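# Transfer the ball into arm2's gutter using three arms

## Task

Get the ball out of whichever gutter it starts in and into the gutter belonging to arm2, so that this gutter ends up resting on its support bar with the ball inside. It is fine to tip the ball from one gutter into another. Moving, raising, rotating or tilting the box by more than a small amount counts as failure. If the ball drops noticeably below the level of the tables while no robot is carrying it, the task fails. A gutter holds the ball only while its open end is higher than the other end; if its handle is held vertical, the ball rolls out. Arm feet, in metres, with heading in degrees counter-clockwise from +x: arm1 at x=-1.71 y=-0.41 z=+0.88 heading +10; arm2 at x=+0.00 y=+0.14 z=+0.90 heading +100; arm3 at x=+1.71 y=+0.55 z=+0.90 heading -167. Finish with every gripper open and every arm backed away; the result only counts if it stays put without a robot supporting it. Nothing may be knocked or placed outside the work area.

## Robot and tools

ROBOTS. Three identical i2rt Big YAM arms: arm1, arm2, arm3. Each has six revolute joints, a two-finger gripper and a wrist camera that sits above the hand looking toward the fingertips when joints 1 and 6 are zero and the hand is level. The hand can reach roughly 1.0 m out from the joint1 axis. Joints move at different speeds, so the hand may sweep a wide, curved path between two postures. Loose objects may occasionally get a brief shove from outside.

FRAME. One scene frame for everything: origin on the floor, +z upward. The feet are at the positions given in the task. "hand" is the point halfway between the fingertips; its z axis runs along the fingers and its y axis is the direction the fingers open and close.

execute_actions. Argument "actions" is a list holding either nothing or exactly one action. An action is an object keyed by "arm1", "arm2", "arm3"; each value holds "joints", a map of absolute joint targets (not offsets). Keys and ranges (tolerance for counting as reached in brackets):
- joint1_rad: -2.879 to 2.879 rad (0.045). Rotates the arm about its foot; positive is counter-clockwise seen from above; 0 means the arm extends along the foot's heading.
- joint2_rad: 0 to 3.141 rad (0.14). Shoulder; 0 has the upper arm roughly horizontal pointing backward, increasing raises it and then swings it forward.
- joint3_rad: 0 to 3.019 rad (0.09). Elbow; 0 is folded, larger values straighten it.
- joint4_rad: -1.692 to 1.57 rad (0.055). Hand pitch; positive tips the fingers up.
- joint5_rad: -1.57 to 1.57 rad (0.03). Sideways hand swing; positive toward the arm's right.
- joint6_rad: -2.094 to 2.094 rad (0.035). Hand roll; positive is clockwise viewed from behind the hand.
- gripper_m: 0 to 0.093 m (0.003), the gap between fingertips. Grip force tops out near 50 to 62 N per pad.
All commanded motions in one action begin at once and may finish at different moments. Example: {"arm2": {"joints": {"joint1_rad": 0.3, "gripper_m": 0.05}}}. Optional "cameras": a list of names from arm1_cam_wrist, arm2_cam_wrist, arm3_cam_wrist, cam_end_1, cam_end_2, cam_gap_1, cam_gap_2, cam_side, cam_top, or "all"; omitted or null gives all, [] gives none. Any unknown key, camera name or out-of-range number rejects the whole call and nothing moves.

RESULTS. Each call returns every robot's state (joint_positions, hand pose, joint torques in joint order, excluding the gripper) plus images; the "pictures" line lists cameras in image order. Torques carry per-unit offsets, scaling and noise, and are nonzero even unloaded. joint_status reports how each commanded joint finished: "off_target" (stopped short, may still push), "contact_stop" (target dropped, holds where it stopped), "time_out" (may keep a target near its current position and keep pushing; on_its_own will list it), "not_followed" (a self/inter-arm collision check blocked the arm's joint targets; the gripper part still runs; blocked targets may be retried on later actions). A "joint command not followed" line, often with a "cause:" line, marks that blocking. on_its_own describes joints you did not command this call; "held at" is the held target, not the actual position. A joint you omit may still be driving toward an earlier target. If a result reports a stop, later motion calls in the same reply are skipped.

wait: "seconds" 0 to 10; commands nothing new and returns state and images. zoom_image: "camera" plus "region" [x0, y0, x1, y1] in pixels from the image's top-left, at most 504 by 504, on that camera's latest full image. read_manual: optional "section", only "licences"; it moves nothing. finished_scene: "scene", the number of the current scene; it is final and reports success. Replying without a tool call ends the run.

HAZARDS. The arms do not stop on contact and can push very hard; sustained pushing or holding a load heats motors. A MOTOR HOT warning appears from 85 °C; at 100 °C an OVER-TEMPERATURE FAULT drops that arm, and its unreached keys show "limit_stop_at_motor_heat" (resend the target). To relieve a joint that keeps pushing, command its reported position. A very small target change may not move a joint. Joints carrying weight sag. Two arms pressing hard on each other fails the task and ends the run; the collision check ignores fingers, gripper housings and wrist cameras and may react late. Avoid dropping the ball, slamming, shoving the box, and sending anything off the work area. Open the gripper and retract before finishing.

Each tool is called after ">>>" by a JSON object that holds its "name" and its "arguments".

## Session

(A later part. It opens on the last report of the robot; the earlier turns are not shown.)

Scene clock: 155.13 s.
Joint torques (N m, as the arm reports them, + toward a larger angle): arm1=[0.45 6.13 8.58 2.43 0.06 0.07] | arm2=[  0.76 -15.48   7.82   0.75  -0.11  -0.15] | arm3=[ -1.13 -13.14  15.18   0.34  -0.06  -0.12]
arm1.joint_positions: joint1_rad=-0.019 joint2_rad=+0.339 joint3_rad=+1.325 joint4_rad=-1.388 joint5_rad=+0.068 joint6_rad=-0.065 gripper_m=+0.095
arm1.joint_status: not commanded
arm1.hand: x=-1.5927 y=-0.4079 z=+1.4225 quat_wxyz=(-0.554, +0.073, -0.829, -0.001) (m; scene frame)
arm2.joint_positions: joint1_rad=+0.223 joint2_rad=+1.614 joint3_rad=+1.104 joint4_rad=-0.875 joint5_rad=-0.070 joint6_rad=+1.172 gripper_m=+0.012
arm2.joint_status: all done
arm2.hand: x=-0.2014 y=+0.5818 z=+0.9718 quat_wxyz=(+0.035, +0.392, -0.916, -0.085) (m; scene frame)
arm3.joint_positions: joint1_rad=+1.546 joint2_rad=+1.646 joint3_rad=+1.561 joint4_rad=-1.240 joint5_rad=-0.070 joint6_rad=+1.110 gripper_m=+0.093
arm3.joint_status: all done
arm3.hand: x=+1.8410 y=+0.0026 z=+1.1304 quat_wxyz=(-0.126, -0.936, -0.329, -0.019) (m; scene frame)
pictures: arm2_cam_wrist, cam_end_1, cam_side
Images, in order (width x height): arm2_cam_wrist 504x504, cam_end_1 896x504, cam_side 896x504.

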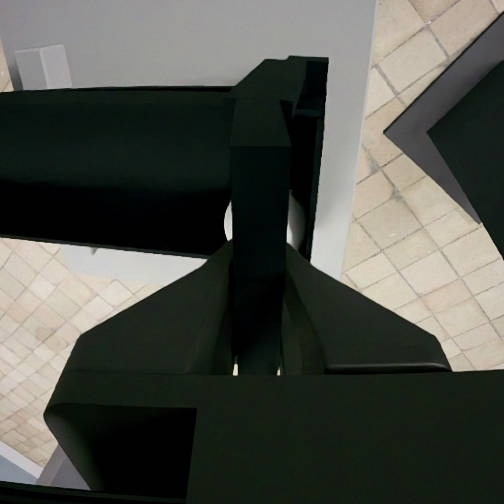

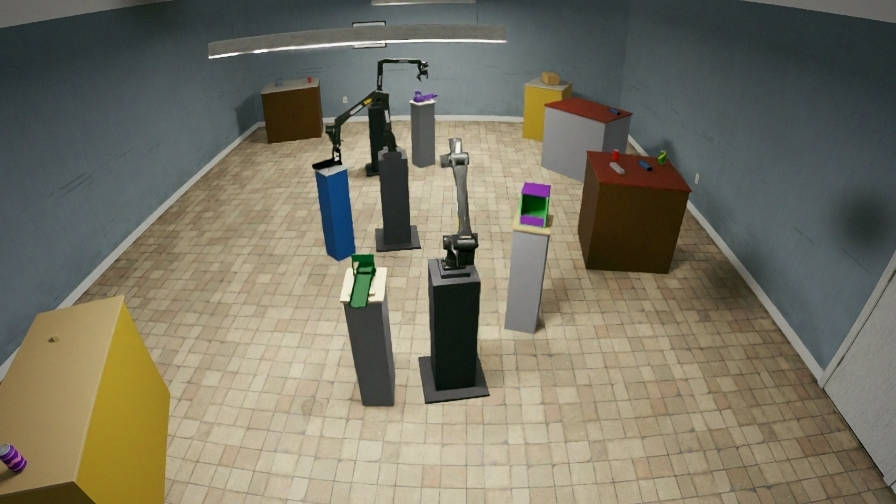

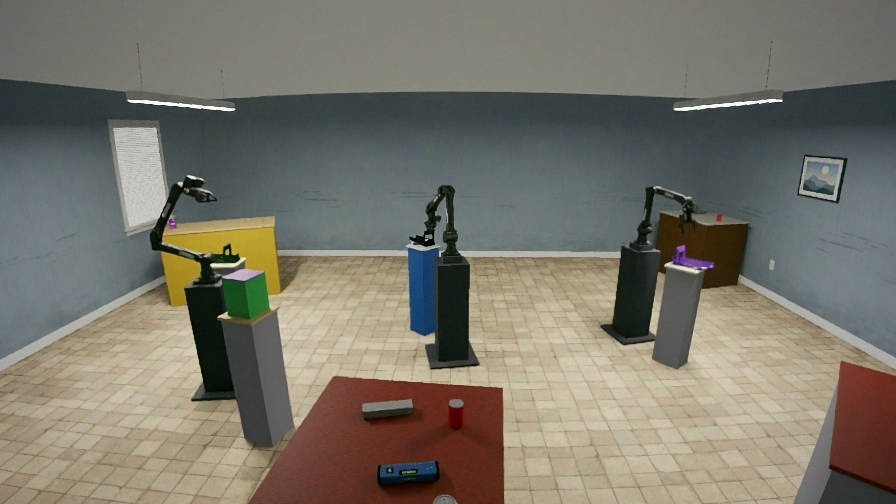

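>>> {"name": "execute_actions", "arguments": {"actions": [{"arm2":{"joints":{"gripper_m":0.093}}}], "cameras": ["arm2_cam_wrist"]}}

>>> {"name": "execute_actions", "arguments": {"actions": [{"arm2":{"joints":{"joint3_rad":1.6,"joint4_rad":-1.25}}}], "cameras": ["arm2_cam_wrist","cam_side"]}}

Scene clock: 158.33 s.
Joint torques (N m, as the arm reports them, + toward a larger angle): arm1=[0.43 6.19 8.59 2.43 0.06 0.08] | arm2=[  0.83 -15.35   7.73   0.79  -0.11  -0.16] | arm3=[ -1.2  -12.7   15.2    0.36  -0.06  -0.12]
arm1.joint_positions: joint1_rad=-0.019 joint2_rad=+0.339 joint3_rad=+1.325 joint4_rad=-1.388 joint5_rad=+0.068 joint6_rad=-0.065 gripper_m=+0.095
arm1.joint_status: not commanded
arm1.hand: x=-1.5927 y=-0.4079 z=+1.4225 quat_wxyz=(-0.554, +0.073, -0.829, -0.001) (m; scene frame)
arm2.joint_positions: joint1_rad=+0.223 joint2_rad=+1.614 joint3_rad=+1.103 joint4_rad=-0.875 joint5_rad=-0.070 joint6_rad=+1.171 gripper_m=+0.093
arm2.joint_status: all done
arm2.hand: x=-0.2013 y=+0.5816 z=+0.9717 quat_wxyz=(+0.035, +0.392, -0.915, -0.084) (m; scene frame)
arm3.joint_positions: joint1_rad=+1.546 joint2_rad=+1.646 joint3_rad=+1.561 joint4_rad=-1.240 joint5_rad=-0.070 joint6_rad=+1.110 gripper_m=+0.093
arm3.joint_status: not commanded
arm3.hand: x=+1.8410 y=+0.0026 z=+1.1304 quat_wxyz=(-0.126, -0.936, -0.329, -0.019) (m; scene frame)
pictures: arm2_cam_wrist
Images, in order (width x height): arm2_cam_wrist 504x504.

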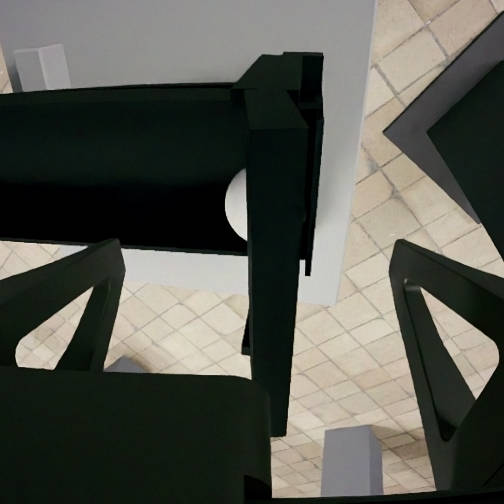

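Scene clock: 159.57 s.
Joint torques (N m, as the arm reports them, + toward a larger angle): arm1=[0.43 6.16 8.59 2.44 0.06 0.07] | arm2=[  1.02 -16.53  13.56   0.14  -0.09  -0.16] | arm3=[ -1.2  -12.66  15.19   0.33  -0.06  -0.13]
arm1.joint_positions: joint1_rad=-0.019 joint2_rad=+0.339 joint3_rad=+1.325 joint4_rad=-1.388 joint5_rad=+0.068 joint6_rad=-0.065 gripper_m=+0.095
arm1.joint_status: not commanded
arm1.hand: x=-1.5927 y=-0.4079 z=+1.4225 quat_wxyz=(-0.554, +0.073, -0.829, -0.001) (m; scene frame)
arm2.joint_positions: joint1_rad=+0.223 joint2_rad=+1.610 joint3_rad=+1.549 joint4_rad=-1.241 joint5_rad=-0.070 joint6_rad=+1.170 gripper_m=+0.093
arm2.joint_status: all done
arm2.hand: x=-0.2286 y=+0.6453 z=+1.1387 quat_wxyz=(+0.035, +0.392, -0.911, -0.126) (m; scene frame)
arm3.joint_positions: joint1_rad=+1.546 joint2_rad=+1.646 joint3_rad=+1.561 joint4_rad=-1.240 joint5_rad=-0.070 joint6_rad=+1.110 gripper_m=+0.093
arm3.joint_status: not commanded
arm3.hand: x=+1.8410 y=+0.0026 z=+1.1304 quat_wxyz=(-0.126, -0.936, -0.329, -0.019) (m; scene frame)
pictures: arm2_cam_wrist, cam_side
Images, in order (width x height): arm2_cam_wrist 504x504, cam_side 896x504.

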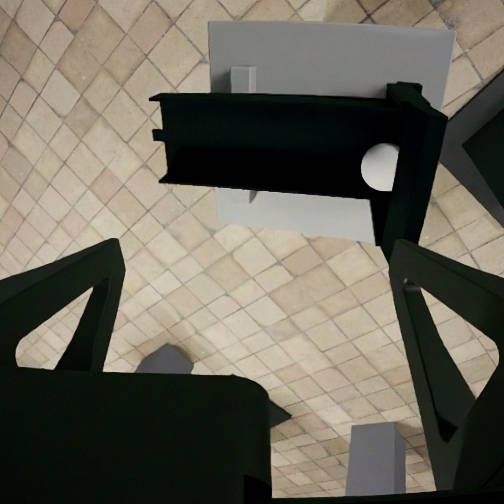

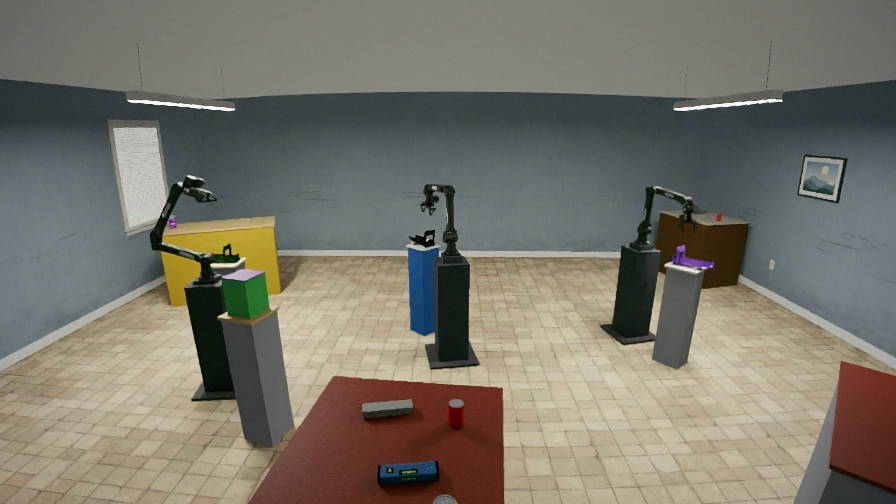

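>>> {"name": "finished_scene", "arguments": {"scene": 2}}

The scene is finished: the task was done.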